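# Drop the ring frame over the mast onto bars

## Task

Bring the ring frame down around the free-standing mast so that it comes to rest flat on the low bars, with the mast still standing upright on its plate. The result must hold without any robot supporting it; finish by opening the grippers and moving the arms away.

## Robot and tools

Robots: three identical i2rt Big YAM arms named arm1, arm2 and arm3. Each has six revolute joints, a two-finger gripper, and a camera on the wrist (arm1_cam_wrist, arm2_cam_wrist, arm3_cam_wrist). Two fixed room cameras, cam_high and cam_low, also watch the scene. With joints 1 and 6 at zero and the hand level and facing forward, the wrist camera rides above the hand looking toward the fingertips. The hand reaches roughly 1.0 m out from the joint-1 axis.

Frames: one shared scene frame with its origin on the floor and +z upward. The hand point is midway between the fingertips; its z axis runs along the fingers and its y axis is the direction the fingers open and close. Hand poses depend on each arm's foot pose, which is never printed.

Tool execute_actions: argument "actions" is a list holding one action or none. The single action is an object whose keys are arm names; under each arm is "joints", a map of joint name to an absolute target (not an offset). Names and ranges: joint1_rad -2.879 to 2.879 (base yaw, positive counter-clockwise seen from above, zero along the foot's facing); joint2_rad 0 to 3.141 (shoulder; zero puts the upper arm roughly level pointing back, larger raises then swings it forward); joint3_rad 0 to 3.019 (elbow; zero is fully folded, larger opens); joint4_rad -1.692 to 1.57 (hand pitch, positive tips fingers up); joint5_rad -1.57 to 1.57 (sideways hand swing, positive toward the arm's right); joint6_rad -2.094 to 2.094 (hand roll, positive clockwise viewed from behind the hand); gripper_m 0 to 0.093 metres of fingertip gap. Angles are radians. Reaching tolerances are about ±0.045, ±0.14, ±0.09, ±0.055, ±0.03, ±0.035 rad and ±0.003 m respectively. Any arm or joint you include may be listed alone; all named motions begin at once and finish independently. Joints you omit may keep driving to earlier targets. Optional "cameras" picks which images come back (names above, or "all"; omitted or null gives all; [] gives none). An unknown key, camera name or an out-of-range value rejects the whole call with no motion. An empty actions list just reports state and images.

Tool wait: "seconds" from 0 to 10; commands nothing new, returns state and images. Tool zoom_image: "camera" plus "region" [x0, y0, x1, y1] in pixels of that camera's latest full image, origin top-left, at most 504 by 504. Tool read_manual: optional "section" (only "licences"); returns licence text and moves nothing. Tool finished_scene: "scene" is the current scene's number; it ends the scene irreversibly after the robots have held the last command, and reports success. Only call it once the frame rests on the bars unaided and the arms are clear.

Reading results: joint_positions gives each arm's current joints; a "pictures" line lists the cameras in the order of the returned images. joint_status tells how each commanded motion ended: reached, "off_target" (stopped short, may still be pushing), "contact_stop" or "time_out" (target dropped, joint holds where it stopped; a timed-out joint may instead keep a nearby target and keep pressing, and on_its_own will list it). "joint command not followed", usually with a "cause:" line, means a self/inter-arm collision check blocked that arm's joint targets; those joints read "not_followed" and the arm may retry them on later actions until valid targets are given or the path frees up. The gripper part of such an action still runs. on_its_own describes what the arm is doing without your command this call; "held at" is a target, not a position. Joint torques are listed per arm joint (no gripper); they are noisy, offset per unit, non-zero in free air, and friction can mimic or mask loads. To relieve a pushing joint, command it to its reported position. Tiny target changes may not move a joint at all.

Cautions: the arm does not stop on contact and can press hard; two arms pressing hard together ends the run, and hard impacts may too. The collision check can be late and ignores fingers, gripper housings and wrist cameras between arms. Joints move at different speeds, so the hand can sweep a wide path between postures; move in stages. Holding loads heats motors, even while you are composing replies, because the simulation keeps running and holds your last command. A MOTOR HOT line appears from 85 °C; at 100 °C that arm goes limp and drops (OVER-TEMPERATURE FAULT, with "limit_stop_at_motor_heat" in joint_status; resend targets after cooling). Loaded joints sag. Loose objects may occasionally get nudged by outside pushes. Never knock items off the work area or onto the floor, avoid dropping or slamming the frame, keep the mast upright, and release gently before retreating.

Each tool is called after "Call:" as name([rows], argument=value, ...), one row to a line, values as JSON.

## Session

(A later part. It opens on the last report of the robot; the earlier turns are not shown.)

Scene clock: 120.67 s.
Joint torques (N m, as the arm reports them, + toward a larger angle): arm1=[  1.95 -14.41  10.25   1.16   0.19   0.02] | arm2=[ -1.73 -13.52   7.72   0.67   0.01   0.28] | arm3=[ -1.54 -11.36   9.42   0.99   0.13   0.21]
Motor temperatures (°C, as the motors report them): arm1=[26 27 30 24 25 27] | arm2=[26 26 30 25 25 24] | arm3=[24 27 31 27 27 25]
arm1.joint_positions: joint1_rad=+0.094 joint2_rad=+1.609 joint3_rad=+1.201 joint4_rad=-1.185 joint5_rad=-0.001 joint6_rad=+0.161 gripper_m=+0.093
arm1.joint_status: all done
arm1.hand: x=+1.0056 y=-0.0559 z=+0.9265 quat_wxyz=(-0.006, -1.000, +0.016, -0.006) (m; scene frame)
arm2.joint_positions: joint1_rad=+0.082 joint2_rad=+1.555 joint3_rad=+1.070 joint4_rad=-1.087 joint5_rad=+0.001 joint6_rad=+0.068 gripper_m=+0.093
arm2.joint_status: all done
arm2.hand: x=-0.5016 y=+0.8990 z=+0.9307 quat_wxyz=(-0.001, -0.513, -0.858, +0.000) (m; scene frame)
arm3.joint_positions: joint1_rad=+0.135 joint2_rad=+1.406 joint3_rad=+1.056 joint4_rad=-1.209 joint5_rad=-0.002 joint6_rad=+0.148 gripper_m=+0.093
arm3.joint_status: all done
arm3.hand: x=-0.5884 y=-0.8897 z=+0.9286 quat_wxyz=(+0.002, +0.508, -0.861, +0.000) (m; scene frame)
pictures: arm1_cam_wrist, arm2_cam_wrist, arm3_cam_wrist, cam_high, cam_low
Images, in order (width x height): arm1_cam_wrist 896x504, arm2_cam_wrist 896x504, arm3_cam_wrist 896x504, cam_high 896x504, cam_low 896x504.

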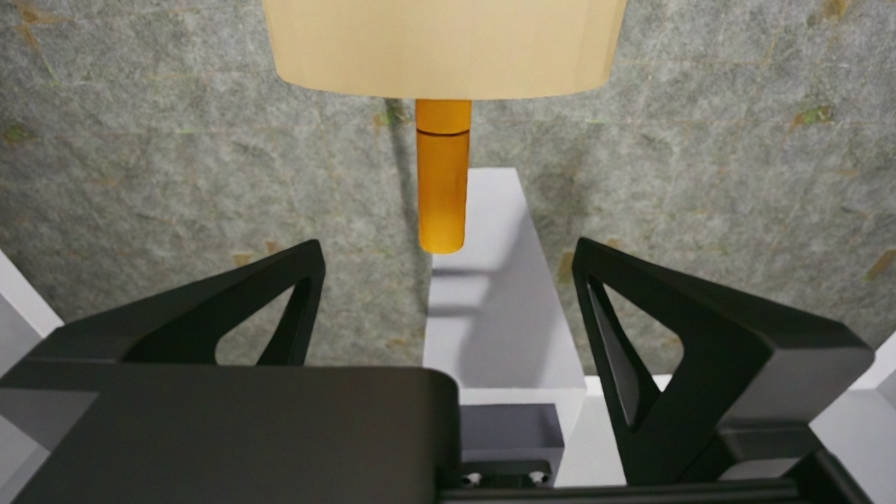

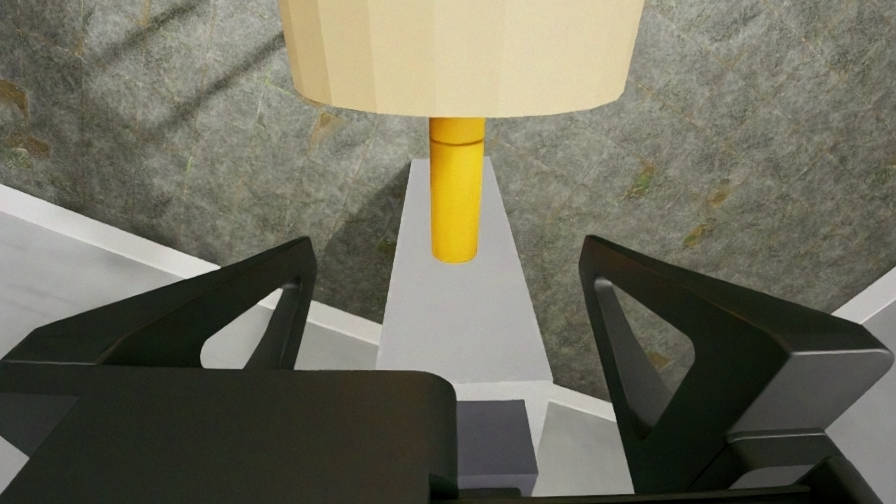

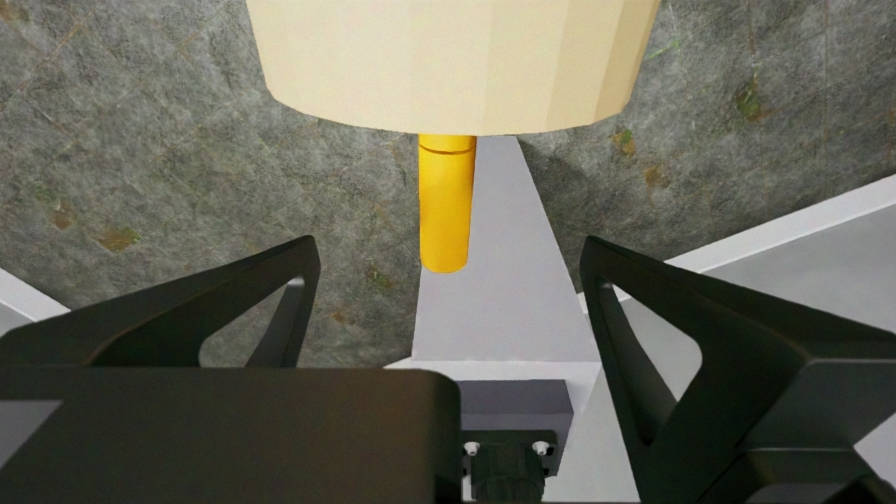

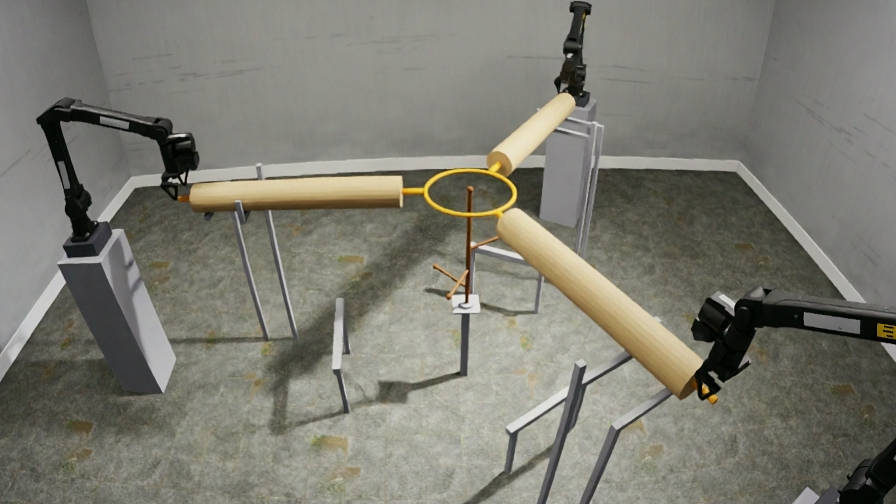

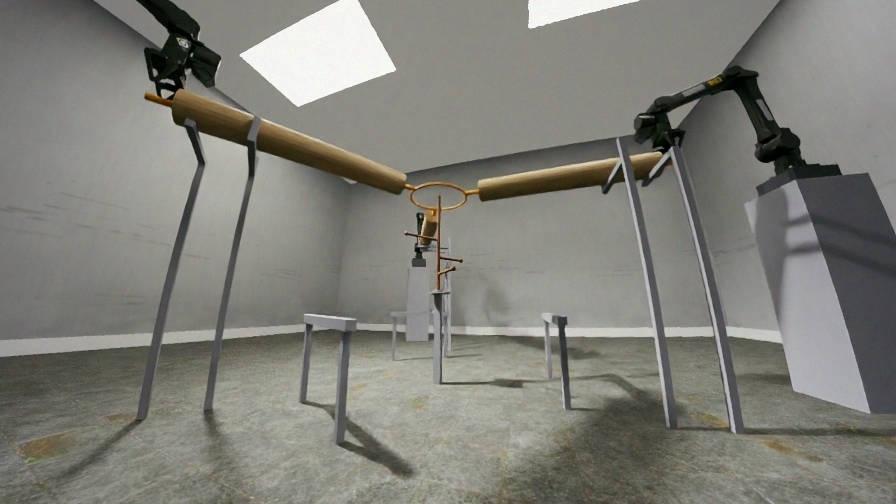

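Call:
execute_actions([
  {"arm1":{"joints":{"joint1_rad":0.107,"joint2_rad":1.67,"joint3_rad":1.185,"joint4_rad":-1.072}},"arm2":{"joints":{"joint1_rad":0.066,"joint2_rad":1.629,"joint3_rad":1.04,"joint4_rad":-0.971}},"arm3":{"joints":{"joint1_rad":0.145,"joint2_rad":1.455,"joint3_rad":1.012,"joint4_rad":-1.095}}},
])

Call:
zoom_image(camera="cam_low", region=[100, 30, 280, 170])

Call:
zoom_image(camera="cam_high", region=[640, 300, 800, 440])

Call:
zoom_image(camera="cam_high", region=[130, 130, 290, 250])

Scene clock: 136.47 s.
Joint torques (N m, as the arm reports them, + toward a larger angle): arm1=[  1.83 -13.77   9.35   1.1    0.2    0.  ] | arm2=[ -1.2  -14.38   7.09   0.78  -0.04   0.23] | arm3=[ -1.21 -10.87   8.55   1.08   0.13   0.21]
Motor temperatures (°C, as the motors report them): arm1=[26 28 30 24 25 27] | arm2=[26 26 29 25 25 24] | arm3=[24 27 31 27 27 25]
arm1.joint_positions: joint1_rad=+0.101 joint2_rad=+1.662 joint3_rad=+1.178 joint4_rad=-1.088 joint5_rad=-0.001 joint6_rad=+0.161 gripper_m=+0.093
arm1.joint_status: all done
arm1.hand: x=+0.9934 y=-0.0609 z=+0.8955 quat_wxyz=(-0.007, -1.000, +0.013, +0.005) (m; scene frame)
arm2.joint_positions: joint1_rad=+0.072 joint2_rad=+1.626 joint3_rad=+1.046 joint4_rad=-0.983 joint5_rad=+0.001 joint6_rad=+0.068 gripper_m=+0.093
arm2.joint_status: all done
arm2.hand: x=-0.4993 y=+0.8875 z=+0.8945 quat_wxyz=(-0.005, -0.517, -0.856, +0.002) (m; scene frame)
arm3.joint_positions: joint1_rad=+0.137 joint2_rad=+1.443 joint3_rad=+1.009 joint4_rad=-1.106 joint5_rad=-0.002 joint6_rad=+0.148 gripper_m=+0.093
arm3.joint_status: all done
arm3.hand: x=-0.5872 y=-0.8839 z=+0.8981 quat_wxyz=(-0.005, +0.509, -0.861, -0.006) (m; scene frame)
pictures: arm1_cam_wrist, arm2_cam_wrist, arm3_cam_wrist, cam_high, cam_low
Images, in order (width x height): arm1_cam_wrist 896x504, arm2_cam_wrist 896x504, arm3_cam_wrist 896x504, cam_high 896x504, cam_low 896x504.

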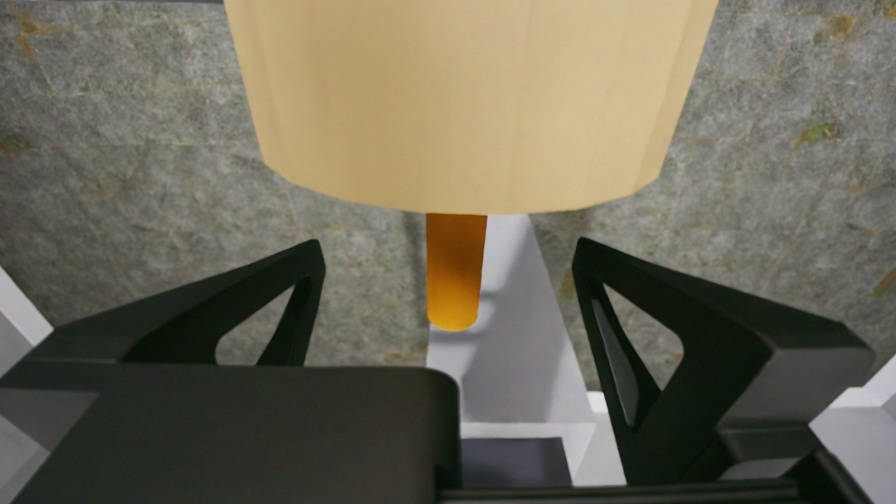

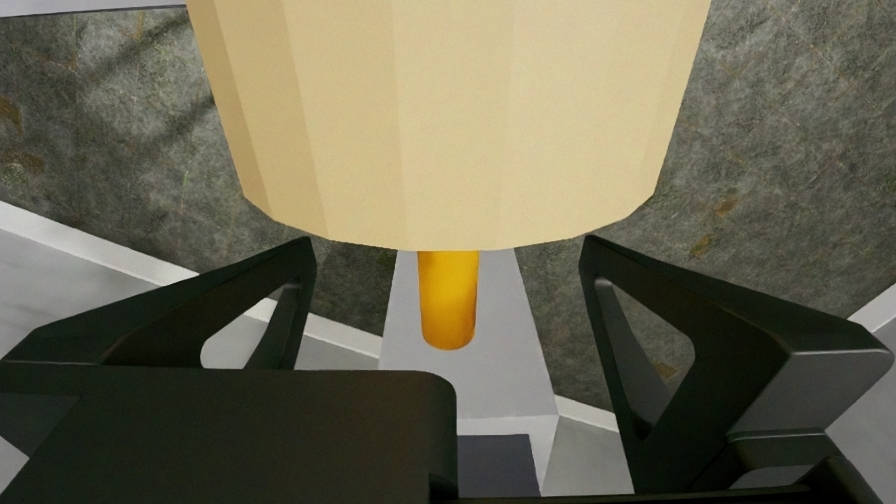

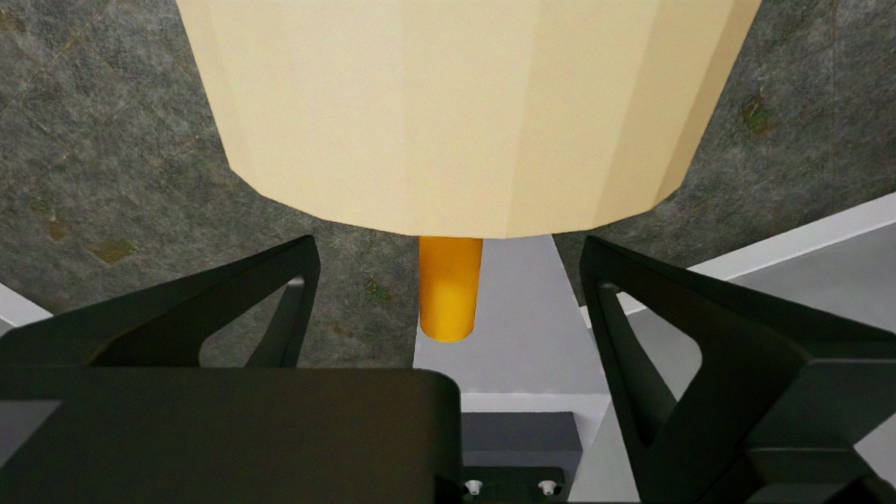

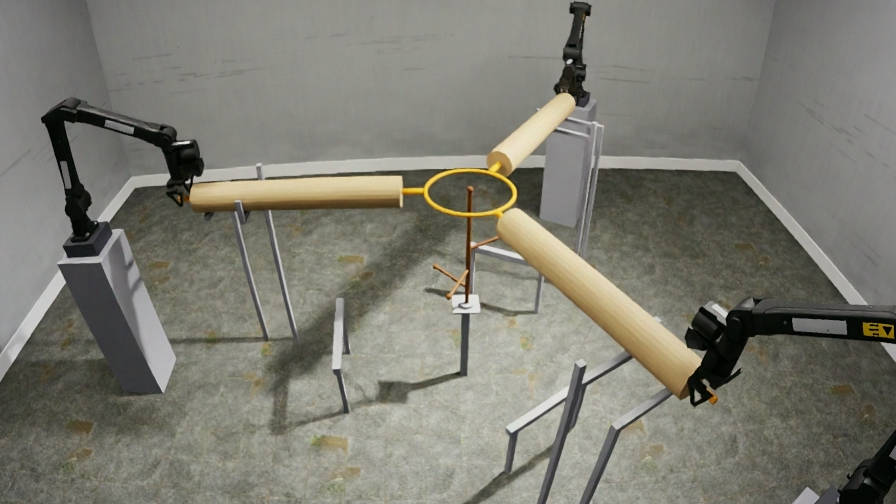

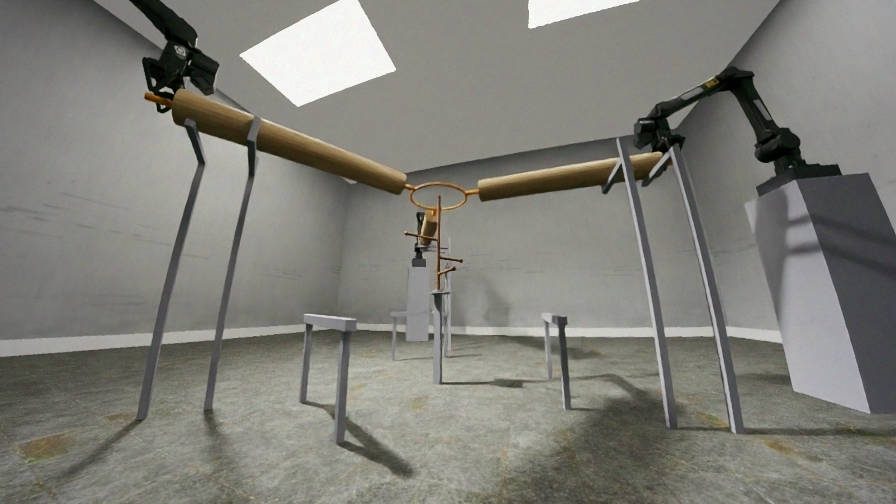

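Region (100, 30, 280, 170) of cam_low's 896x504 image, scaled by 2.800, with more detail than that image has.

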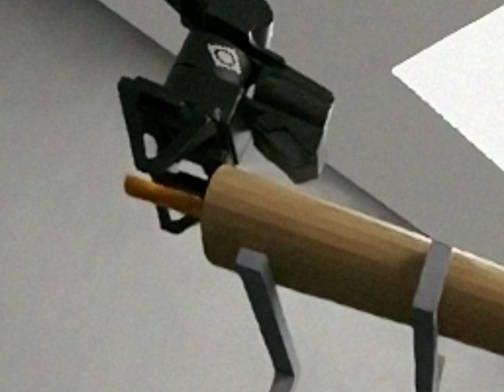

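Region (640, 300, 800, 440) of cam_high's 896x504 image, scaled by 3.150, with more detail than that image has; it fills the top 441 rows of this view, and the rest is white.

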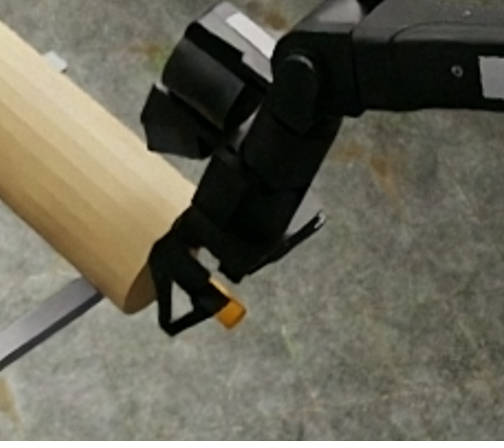

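Region (130, 130, 290, 250) of cam_high's 896x504 image, scaled by 3.150, with more detail than that image has; it fills the top 378 rows of this view, and the rest is white.

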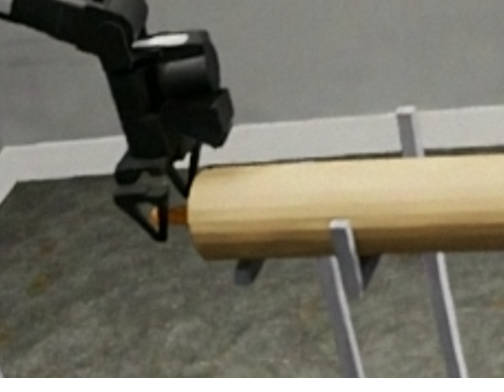

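Call:
execute_actions([
  {"arm1":{"joints":{"joint1_rad":0.09,"joint2_rad":1.692,"gripper_m":0.04}},"arm2":{"joints":{"joint2_rad":1.645,"gripper_m":0.04}},"arm3":{"joints":{"joint2_rad":1.472,"gripper_m":0.04}}},
])

Call:
zoom_image(camera="cam_low", region=[120, 60, 220, 140])

Call:
zoom_image(camera="cam_high", region=[670, 350, 750, 420])

Call:
zoom_image(camera="cam_high", region=[150, 160, 230, 230])

Scene clock: 145.20 s.
Joint torques (N m, as the arm reports them, + toward a larger angle): arm1=[  0.56 -13.03   9.25   1.2    0.21  -0.02] | arm2=[ -1.26 -13.06   6.98   0.88  -0.04   0.25] | arm3=[ -1.36 -10.05   8.5    1.05   0.12   0.2 ]
Motor temperatures (°C, as the motors report them): arm1=[26 28 30 24 25 27] | arm2=[26 26 29 25 25 24] | arm3=[24 27 30 27 27 25]
arm1.joint_positions: joint1_rad=+0.096 joint2_rad=+1.673 joint3_rad=+1.178 joint4_rad=-1.088 joint5_rad=-0.001 joint6_rad=+0.161 gripper_m=+0.040
arm1.joint_status: all done
arm1.hand: x=+0.9936 y=-0.0588 z=+0.8906 quat_wxyz=(-0.007, -1.000, +0.015, -0.001) (m; scene frame)
arm2.joint_positions: joint1_rad=+0.072 joint2_rad=+1.626 joint3_rad=+1.046 joint4_rad=-0.983 joint5_rad=+0.001 joint6_rad=+0.069 gripper_m=+0.040
arm2.joint_status: all done
arm2.hand: x=-0.4994 y=+0.8875 z=+0.8944 quat_wxyz=(-0.005, -0.518, -0.856, +0.002) (m; scene frame)
arm3.joint_positions: joint1_rad=+0.137 joint2_rad=+1.449 joint3_rad=+1.009 joint4_rad=-1.106 joint5_rad=-0.002 joint6_rad=+0.149 gripper_m=+0.040
arm3.joint_status: all done
arm3.hand: x=-0.5872 y=-0.8840 z=+0.8962 quat_wxyz=(-0.002, +0.509, -0.861, -0.004) (m; scene frame)
pictures: arm1_cam_wrist, arm2_cam_wrist, arm3_cam_wrist, cam_high, cam_low
Images, in order (width x height): arm1_cam_wrist 896x504, arm2_cam_wrist 896x504, arm3_cam_wrist 896x504, cam_high 896x504, cam_low 896x504.

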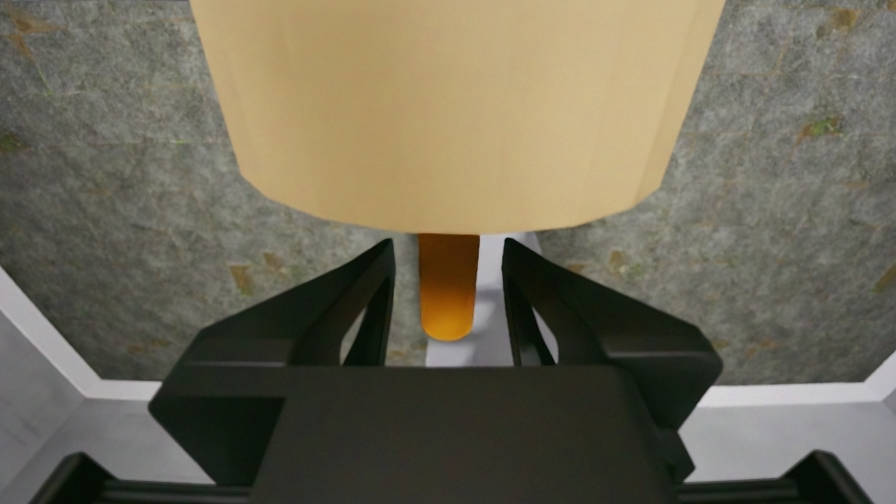

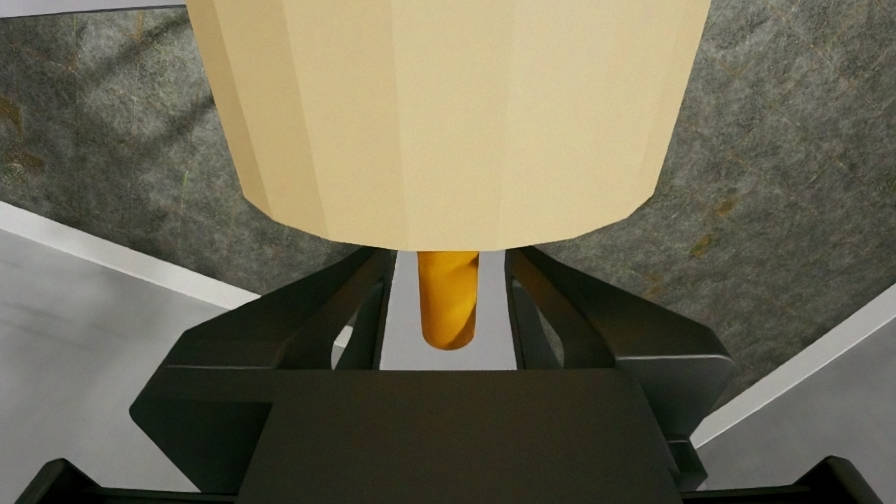

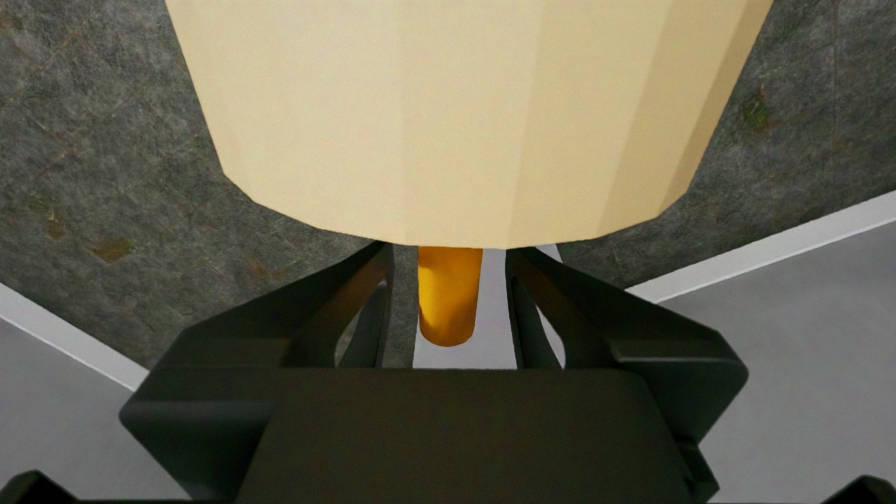

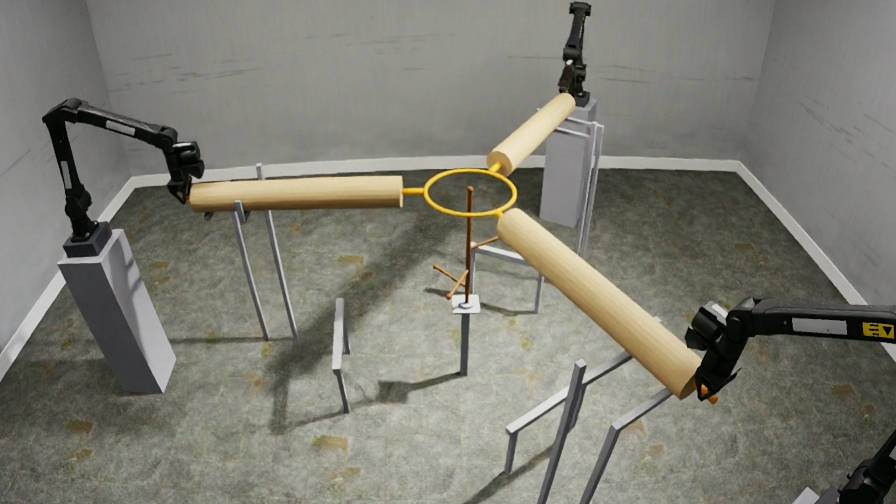

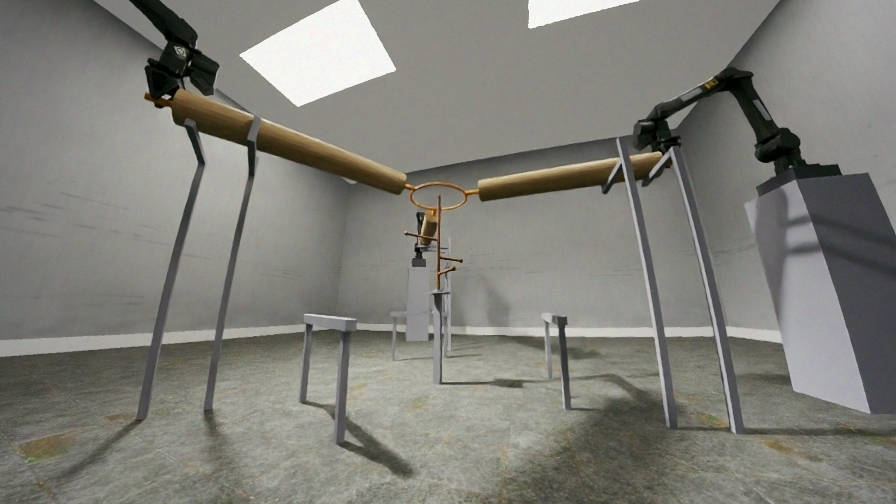

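Region (120, 60, 220, 140) of cam_low's 896x504 image, scaled by 5.040, with more detail than that image has; it fills the top 403 rows of this view, and the rest is white.

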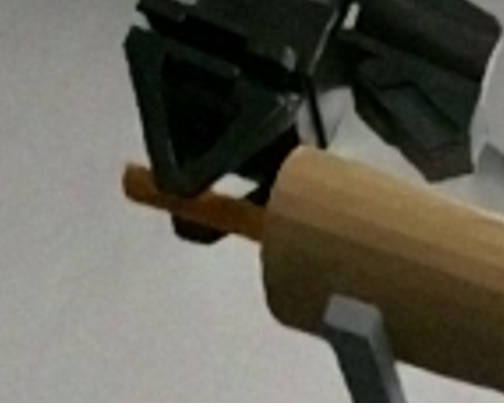

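Region (670, 350, 750, 420) of cam_high's 896x504 image, scaled by 6.300, with more detail than that image has; it fills the top 441 rows of this view, and the rest is white.

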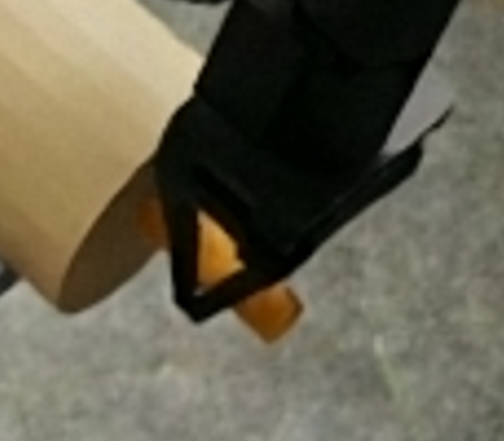

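Region (150, 160, 230, 230) of cam_high's 896x504 image, scaled by 6.300, with more detail than that image has; it fills the top 441 rows of this view, and the rest is white.

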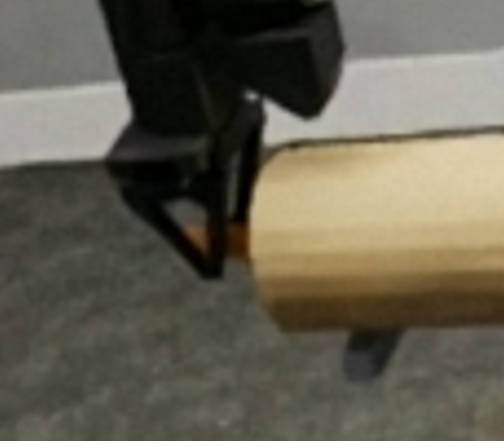

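Call:
execute_actions([
  {"arm1":{"joints":{"joint2_rad":1.705}},"arm2":{"joints":{"joint2_rad":1.663}},"arm3":{"joints":{"joint2_rad":1.484}}},
], cameras=[])

Scene clock: 148.70 s.
Joint torques (N m, as the arm reports them, + toward a larger angle): arm1=[  0.52 -12.71   9.12   1.11   0.19   0.  ] | arm2=[ -1.66 -12.87   6.95   0.71  -0.02   0.22] | arm3=[ -1.36 -10.36   8.44   1.04   0.12   0.2 ]
Motor temperatures (°C, as the motors report them): arm1=[26 28 30 24 25 27] | arm2=[26 26 29 25 25 24] | arm3=[24 27 30 27 27 25]
arm1.joint_positions: joint1_rad=+0.096 joint2_rad=+1.687 joint3_rad=+1.178 joint4_rad=-1.088 joint5_rad=-0.001 joint6_rad=+0.161 gripper_m=+0.040
arm1.joint_status: all done
arm1.hand: x=+0.9944 y=-0.0588 z=+0.8847 quat_wxyz=(-0.006, -1.000, +0.015, -0.007) (m; scene frame)
arm2.joint_positions: joint1_rad=+0.072 joint2_rad=+1.649 joint3_rad=+1.046 joint4_rad=-0.983 joint5_rad=+0.001 joint6_rad=+0.069 gripper_m=+0.040
arm2.joint_status: all done
arm2.hand: x=-0.5004 y=+0.8892 z=+0.8848 quat_wxyz=(+0.005, -0.518, -0.856, -0.003) (m; scene frame)
arm3.joint_positions: joint1_rad=+0.137 joint2_rad=+1.463 joint3_rad=+1.009 joint4_rad=-1.106 joint5_rad=-0.002 joint6_rad=+0.149 gripper_m=+0.040
arm3.joint_status: all done
arm3.hand: x=-0.5874 y=-0.8845 z=+0.8909 quat_wxyz=(+0.003, +0.509, -0.861, +0.000) (m; scene frame)
pictures: none
No camera images: the call's "cameras" was empty. Leave "cameras" out to get every camera's image.

Call:
execute_actions([
  {"arm1":{"joints":{"joint2_rad":1.687,"gripper_m":0.0}},"arm2":{"joints":{"joint2_rad":1.649,"gripper_m":0.0}},"arm3":{"joints":{"joint2_rad":1.463,"gripper_m":0.0}}},
])

Call:
zoom_image(camera="cam_high", region=[150, 160, 230, 230])

Call:
zoom_image(camera="cam_high", region=[670, 350, 750, 420])

Call:
zoom_image(camera="cam_low", region=[120, 60, 300, 200])

Call:
zoom_image(camera="cam_low", region=[580, 110, 720, 220])

Scene clock: 152.90 s.
Joint torques (N m, as the arm reports them, + toward a larger angle): arm1=[  0.73 -14.93   9.31   1.08   0.21  -0.12] | arm2=[ -1.31 -14.53   7.     0.65  -0.04   0.23] | arm3=[ -1.35 -12.15   8.47   0.92   0.12   0.06]
Motor temperatures (°C, as the motors report them): arm1=[26 28 30 24 25 27] | arm2=[26 26 29 25 25 24] | arm3=[24 27 30 27 27 25]
arm1.joint_positions: joint1_rad=+0.096 joint2_rad=+1.687 joint3_rad=+1.177 joint4_rad=-1.087 joint5_rad=-0.002 joint6_rad=+0.170 gripper_m=+0.019
arm1.joint_status: gripper_m off_target (ended at +0.019, target +0.000); the others done
arm1.hand: x=+0.9945 y=-0.0588 z=+0.8844 quat_wxyz=(-0.006, -1.000, +0.020, -0.008) (m; scene frame)
arm2.joint_positions: joint1_rad=+0.072 joint2_rad=+1.649 joint3_rad=+1.046 joint4_rad=-0.982 joint5_rad=+0.002 joint6_rad=+0.069 gripper_m=+0.019
arm2.joint_status: gripper_m off_target (ended at +0.019, target +0.000); the others done
arm2.hand: x=-0.5005 y=+0.8890 z=+0.8847 quat_wxyz=(+0.005, -0.518, -0.856, -0.003) (m; scene frame)
arm3.joint_positions: joint1_rad=+0.137 joint2_rad=+1.463 joint3_rad=+1.009 joint4_rad=-1.104 joint5_rad=-0.002 joint6_rad=+0.163 gripper_m=+0.019
arm3.joint_status: gripper_m off_target (ended at +0.019, target +0.000); the others done
arm3.hand: x=-0.5872 y=-0.8840 z=+0.8909 quat_wxyz=(+0.002, +0.503, -0.865, +0.000) (m; scene frame)
pictures: arm1_cam_wrist, arm2_cam_wrist, arm3_cam_wrist, cam_high, cam_low
Images, in order (width x height): arm1_cam_wrist 896x504, arm2_cam_wrist 896x504, arm3_cam_wrist 896x504, cam_high 896x504, cam_low 896x504.

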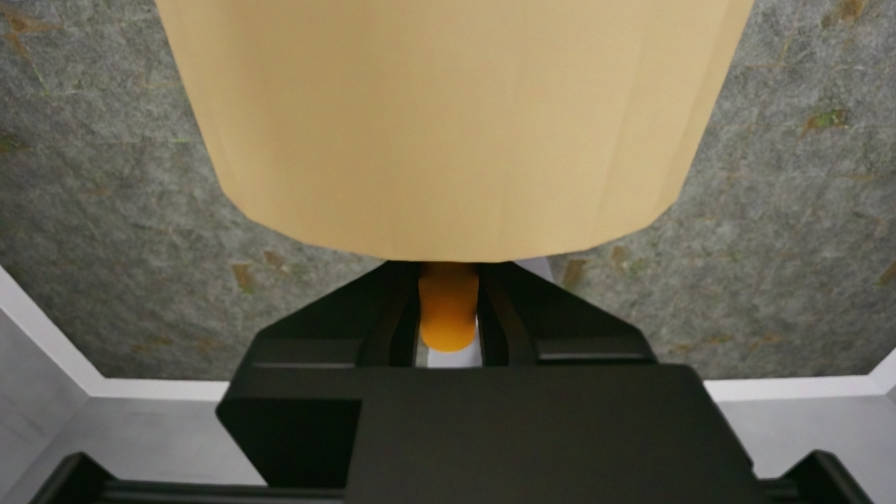

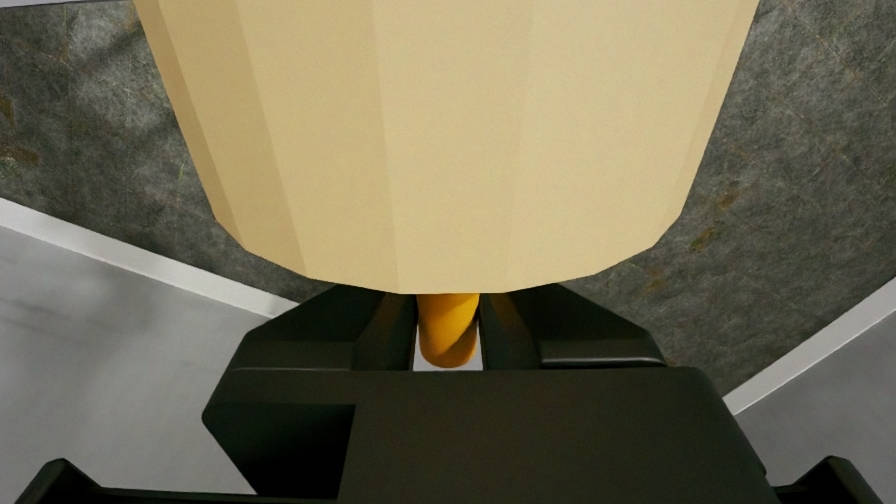

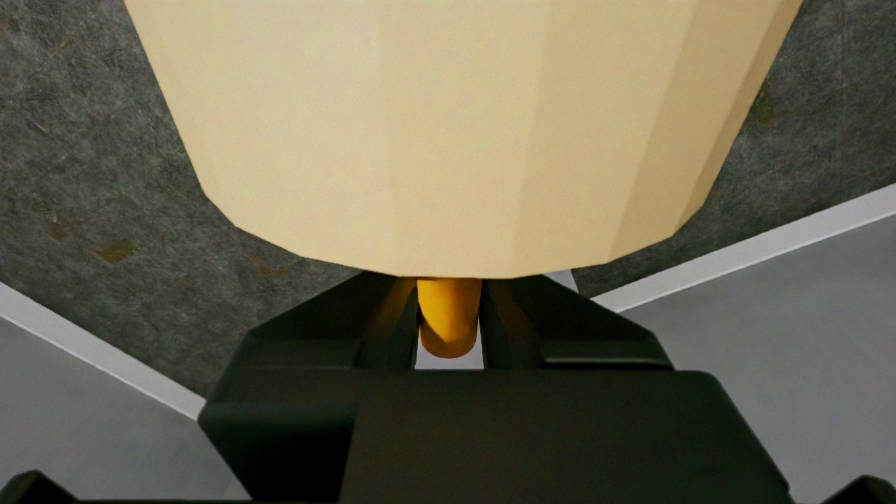

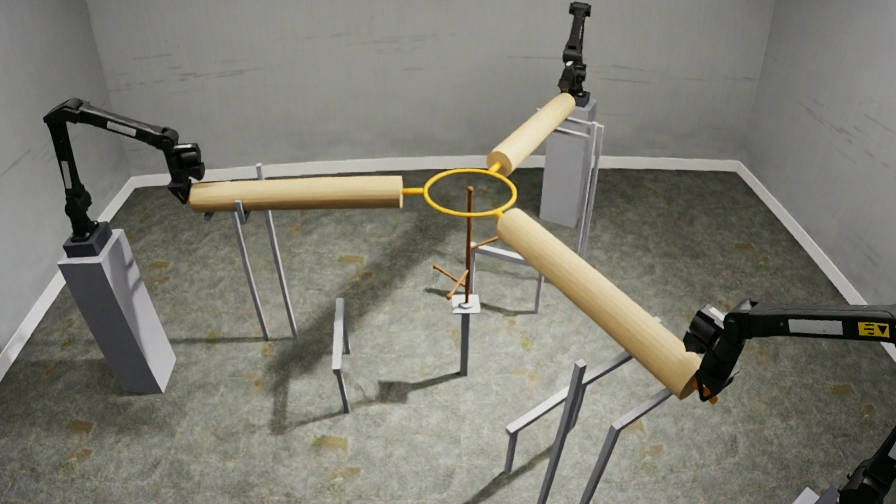

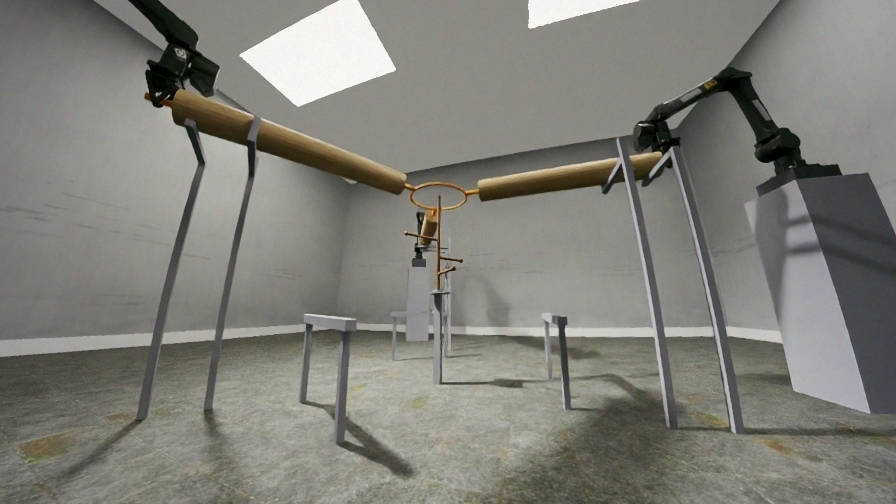

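Region (150, 160, 230, 230) of cam_high's 896x504 image, scaled by 6.300, with more detail than that image has; it fills the top 441 rows of this view, and the rest is white.

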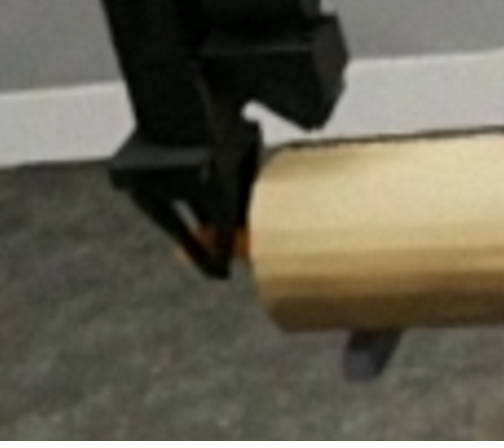

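Region (670, 350, 750, 420) of cam_high's 896x504 image, scaled by 6.300, with more detail than that image has; it fills the top 441 rows of this view, and the rest is white.

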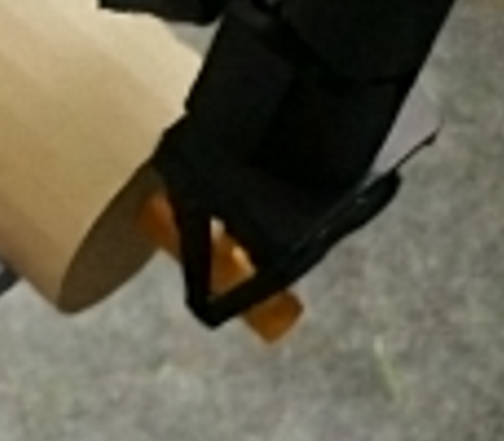

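Region (120, 60, 300, 200) of cam_low's 896x504 image, scaled by 2.800, with more detail than that image has.

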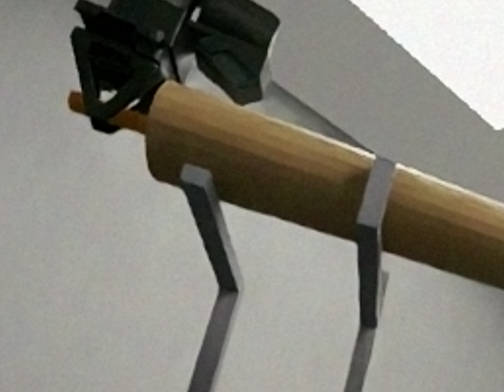

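Region (580, 110, 720, 220) of cam_low's 896x504 image, scaled by 3.600, with more detail than that image has; it fills the top 396 rows of this view, and the rest is white.

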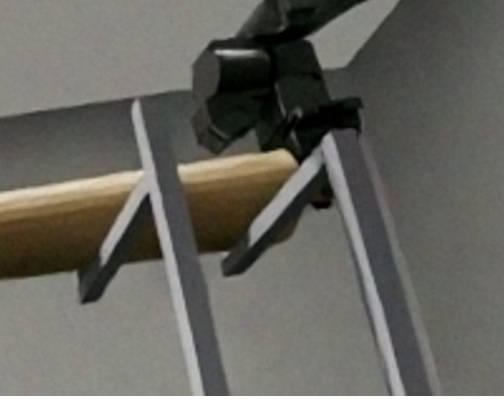

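Call:
execute_actions([
  {"arm1":{"joints":{"joint1_rad":0.096,"joint2_rad":1.595,"joint3_rad":1.28,"joint4_rad":-1.24,"joint6_rad":0.17}},"arm2":{"joints":{"joint1_rad":0.072,"joint2_rad":1.545,"joint3_rad":1.135,"joint4_rad":-1.14,"joint6_rad":0.069}},"arm3":{"joints":{"joint1_rad":0.137,"joint2_rad":1.38,"joint3_rad":1.128,"joint4_rad":-1.267,"joint6_rad":0.163}}},
], cameras=["cam_high","cam_low","arm1_cam_wrist"])

Scene clock: 219.67 s.
Joint torques (N m, as the arm reports them, + toward a larger angle): arm1=[  1.51 -17.35  12.58  -1.15  -0.01  -0.1 ] | arm2=[ -0.78 -15.75  10.98  -0.97  -0.1    0.14] | arm3=[ -1.76 -13.18  11.5   -0.92   0.1    0.07]
Motor temperatures (°C, as the motors report them): arm1=[26 28 30 24 25 27] | arm2=[26 27 29 25 25 24] | arm3=[24 28 31 27 27 25]
arm1.joint_positions: joint1_rad=+0.094 joint2_rad=+1.633 joint3_rad=+1.242 joint4_rad=-1.202 joint5_rad=+0.003 joint6_rad=+0.171 gripper_m=+0.019
arm1.joint_status: all done
arm1.hand: x=+0.9943 y=-0.0564 z=+0.9303 quat_wxyz=(-0.004, -1.000, +0.021, -0.006) (m; scene frame)
arm2.joint_positions: joint1_rad=+0.072 joint2_rad=+1.560 joint3_rad=+1.100 joint4_rad=-1.107 joint5_rad=+0.003 joint6_rad=+0.069 gripper_m=+0.019
arm2.joint_status: all done
arm2.hand: x=-0.5015 y=+0.8902 z=+0.9391 quat_wxyz=(-0.003, -0.518, -0.856, +0.002) (m; scene frame)
arm3.joint_positions: joint1_rad=+0.137 joint2_rad=+1.401 joint3_rad=+1.091 joint4_rad=-1.237 joint5_rad=-0.002 joint6_rad=+0.163 gripper_m=+0.019
arm3.joint_status: all done
arm3.hand: x=-0.5871 y=-0.8838 z=+0.9428 quat_wxyz=(-0.002, +0.502, -0.865, -0.004) (m; scene frame)
pictures: arm1_cam_wrist, cam_high, cam_low
Images, in order (width x height): arm1_cam_wrist 896x504, cam_high 896x504, cam_low 896x504.

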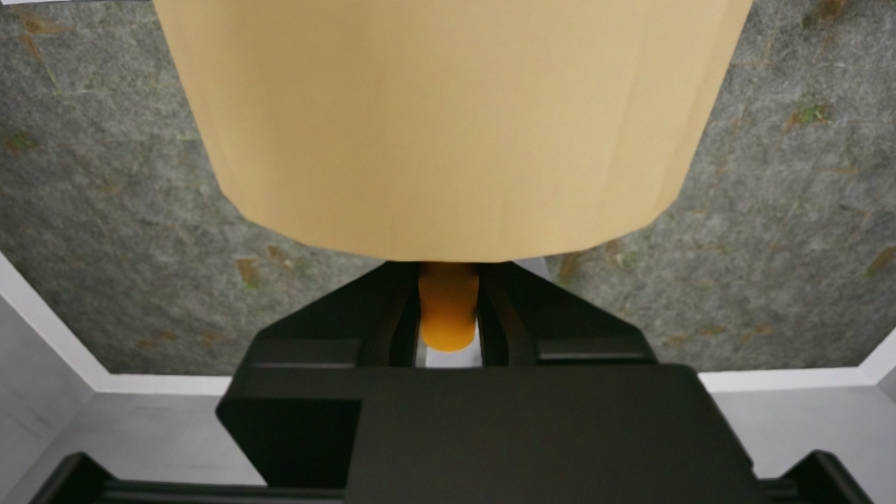

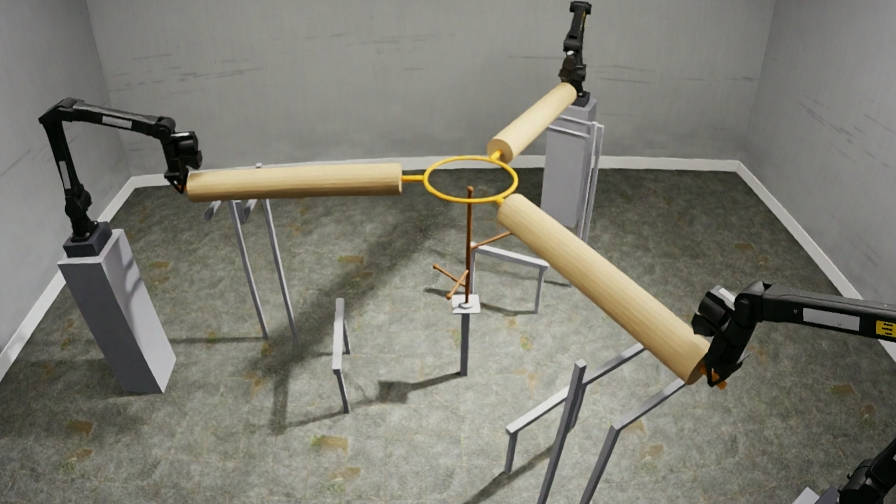

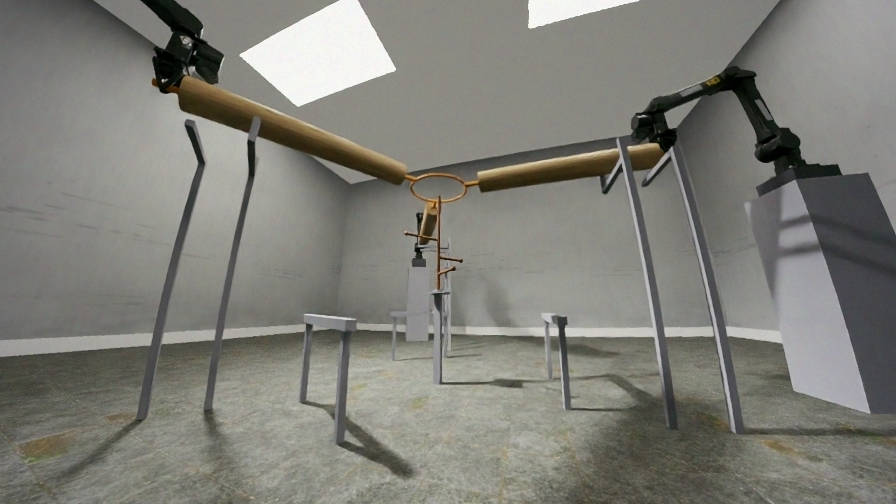

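Call:
execute_actions([
  {"arm1":{"joints":{"joint2_rad":1.547,"joint3_rad":1.406,"joint4_rad":-1.395}},"arm2":{"joints":{"joint2_rad":1.495,"joint3_rad":1.254,"joint4_rad":-1.30}},"arm3":{"joints":{"joint2_rad":1.347,"joint3_rad":1.266,"joint4_rad":-1.43}}},
], cameras=["cam_high","cam_low"])

Call:
zoom_image(camera="cam_low", region=[120, 30, 340, 200])

Call:
zoom_image(camera="cam_high", region=[400, 60, 700, 400])

Scene clock: 226.03 s.
Joint torques (N m, as the arm reports them, + toward a larger angle): arm1=[  1.47 -17.38  14.02  -0.84  -0.04  -0.07] | arm2=[  0.45 -15.8   12.88  -0.7   -0.08   0.14] | arm3=[ -2.   -13.19  12.82  -0.66   0.1    0.08]
Motor temperatures (°C, as the motors report them): arm1=[26 28 31 24 25 27] | arm2=[26 27 30 25 25 24] | arm3=[24 28 32 27 27 25]
arm1.joint_positions: joint1_rad=+0.094 joint2_rad=+1.588 joint3_rad=+1.357 joint4_rad=-1.364 joint5_rad=+0.003 joint6_rad=+0.171 gripper_m=+0.019
arm1.joint_status: all done
arm1.hand: x=+0.9936 y=-0.0557 z=+0.9923 quat_wxyz=(-0.003, -1.000, +0.021, -0.007) (m; scene frame)
arm2.joint_positions: joint1_rad=+0.072 joint2_rad=+1.514 joint3_rad=+1.203 joint4_rad=-1.272 joint5_rad=+0.002 joint6_rad=+0.069 gripper_m=+0.019
arm2.joint_status: all done
arm2.hand: x=-0.5015 y=+0.8903 z=+0.9944 quat_wxyz=(+0.004, -0.518, -0.856, -0.002) (m; scene frame)
arm3.joint_positions: joint1_rad=+0.137 joint2_rad=+1.369 joint3_rad=+1.217 joint4_rad=-1.406 joint5_rad=-0.002 joint6_rad=+0.163 gripper_m=+0.019
arm3.joint_status: all done
arm3.hand: x=-0.5870 y=-0.8840 z=+1.0013 quat_wxyz=(+0.002, +0.502, -0.865, +0.000) (m; scene frame)
pictures: cam_high, cam_low
Images, in order (width x height): cam_high 896x504, cam_low 896x504.

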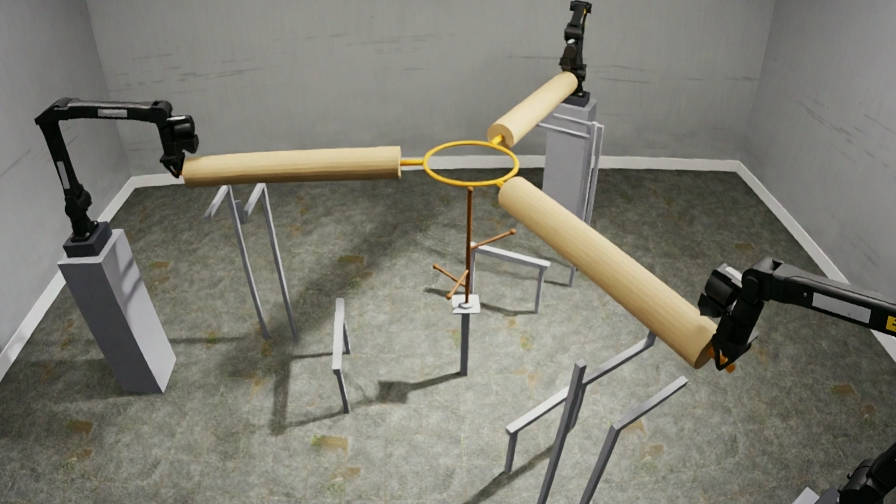

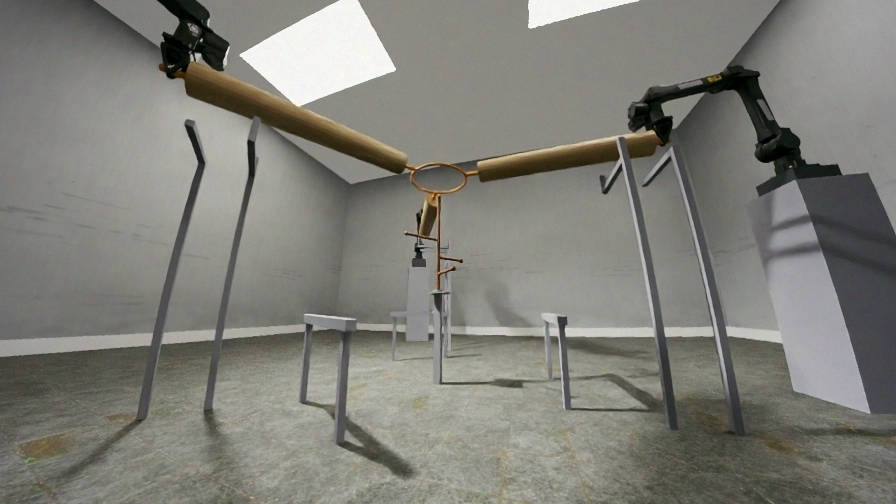

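Region (120, 30, 340, 200) of cam_low's 896x504 image, scaled by 2.291, with more detail than that image has; it fills the top 389 rows of this view, and the rest is white.

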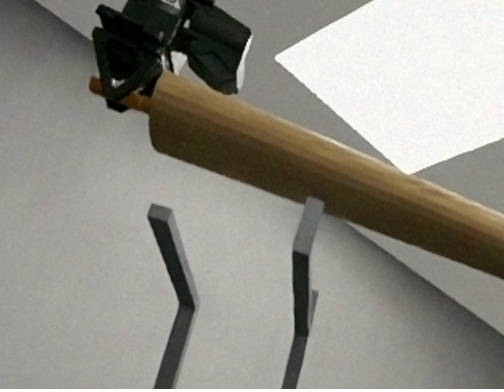

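Region (400, 60, 700, 400) of cam_high's 896x504 image, scaled by 1.482, with more detail than that image has; it fills the left 445 columns of this view, and the rest is white.

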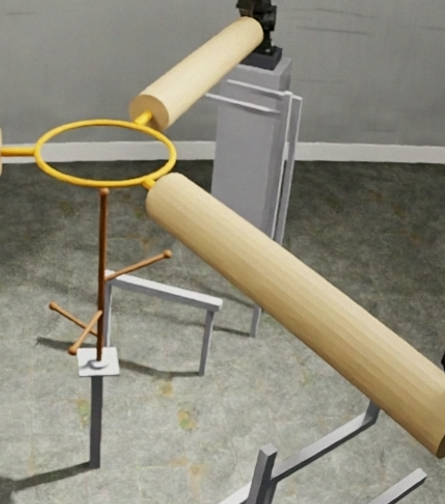

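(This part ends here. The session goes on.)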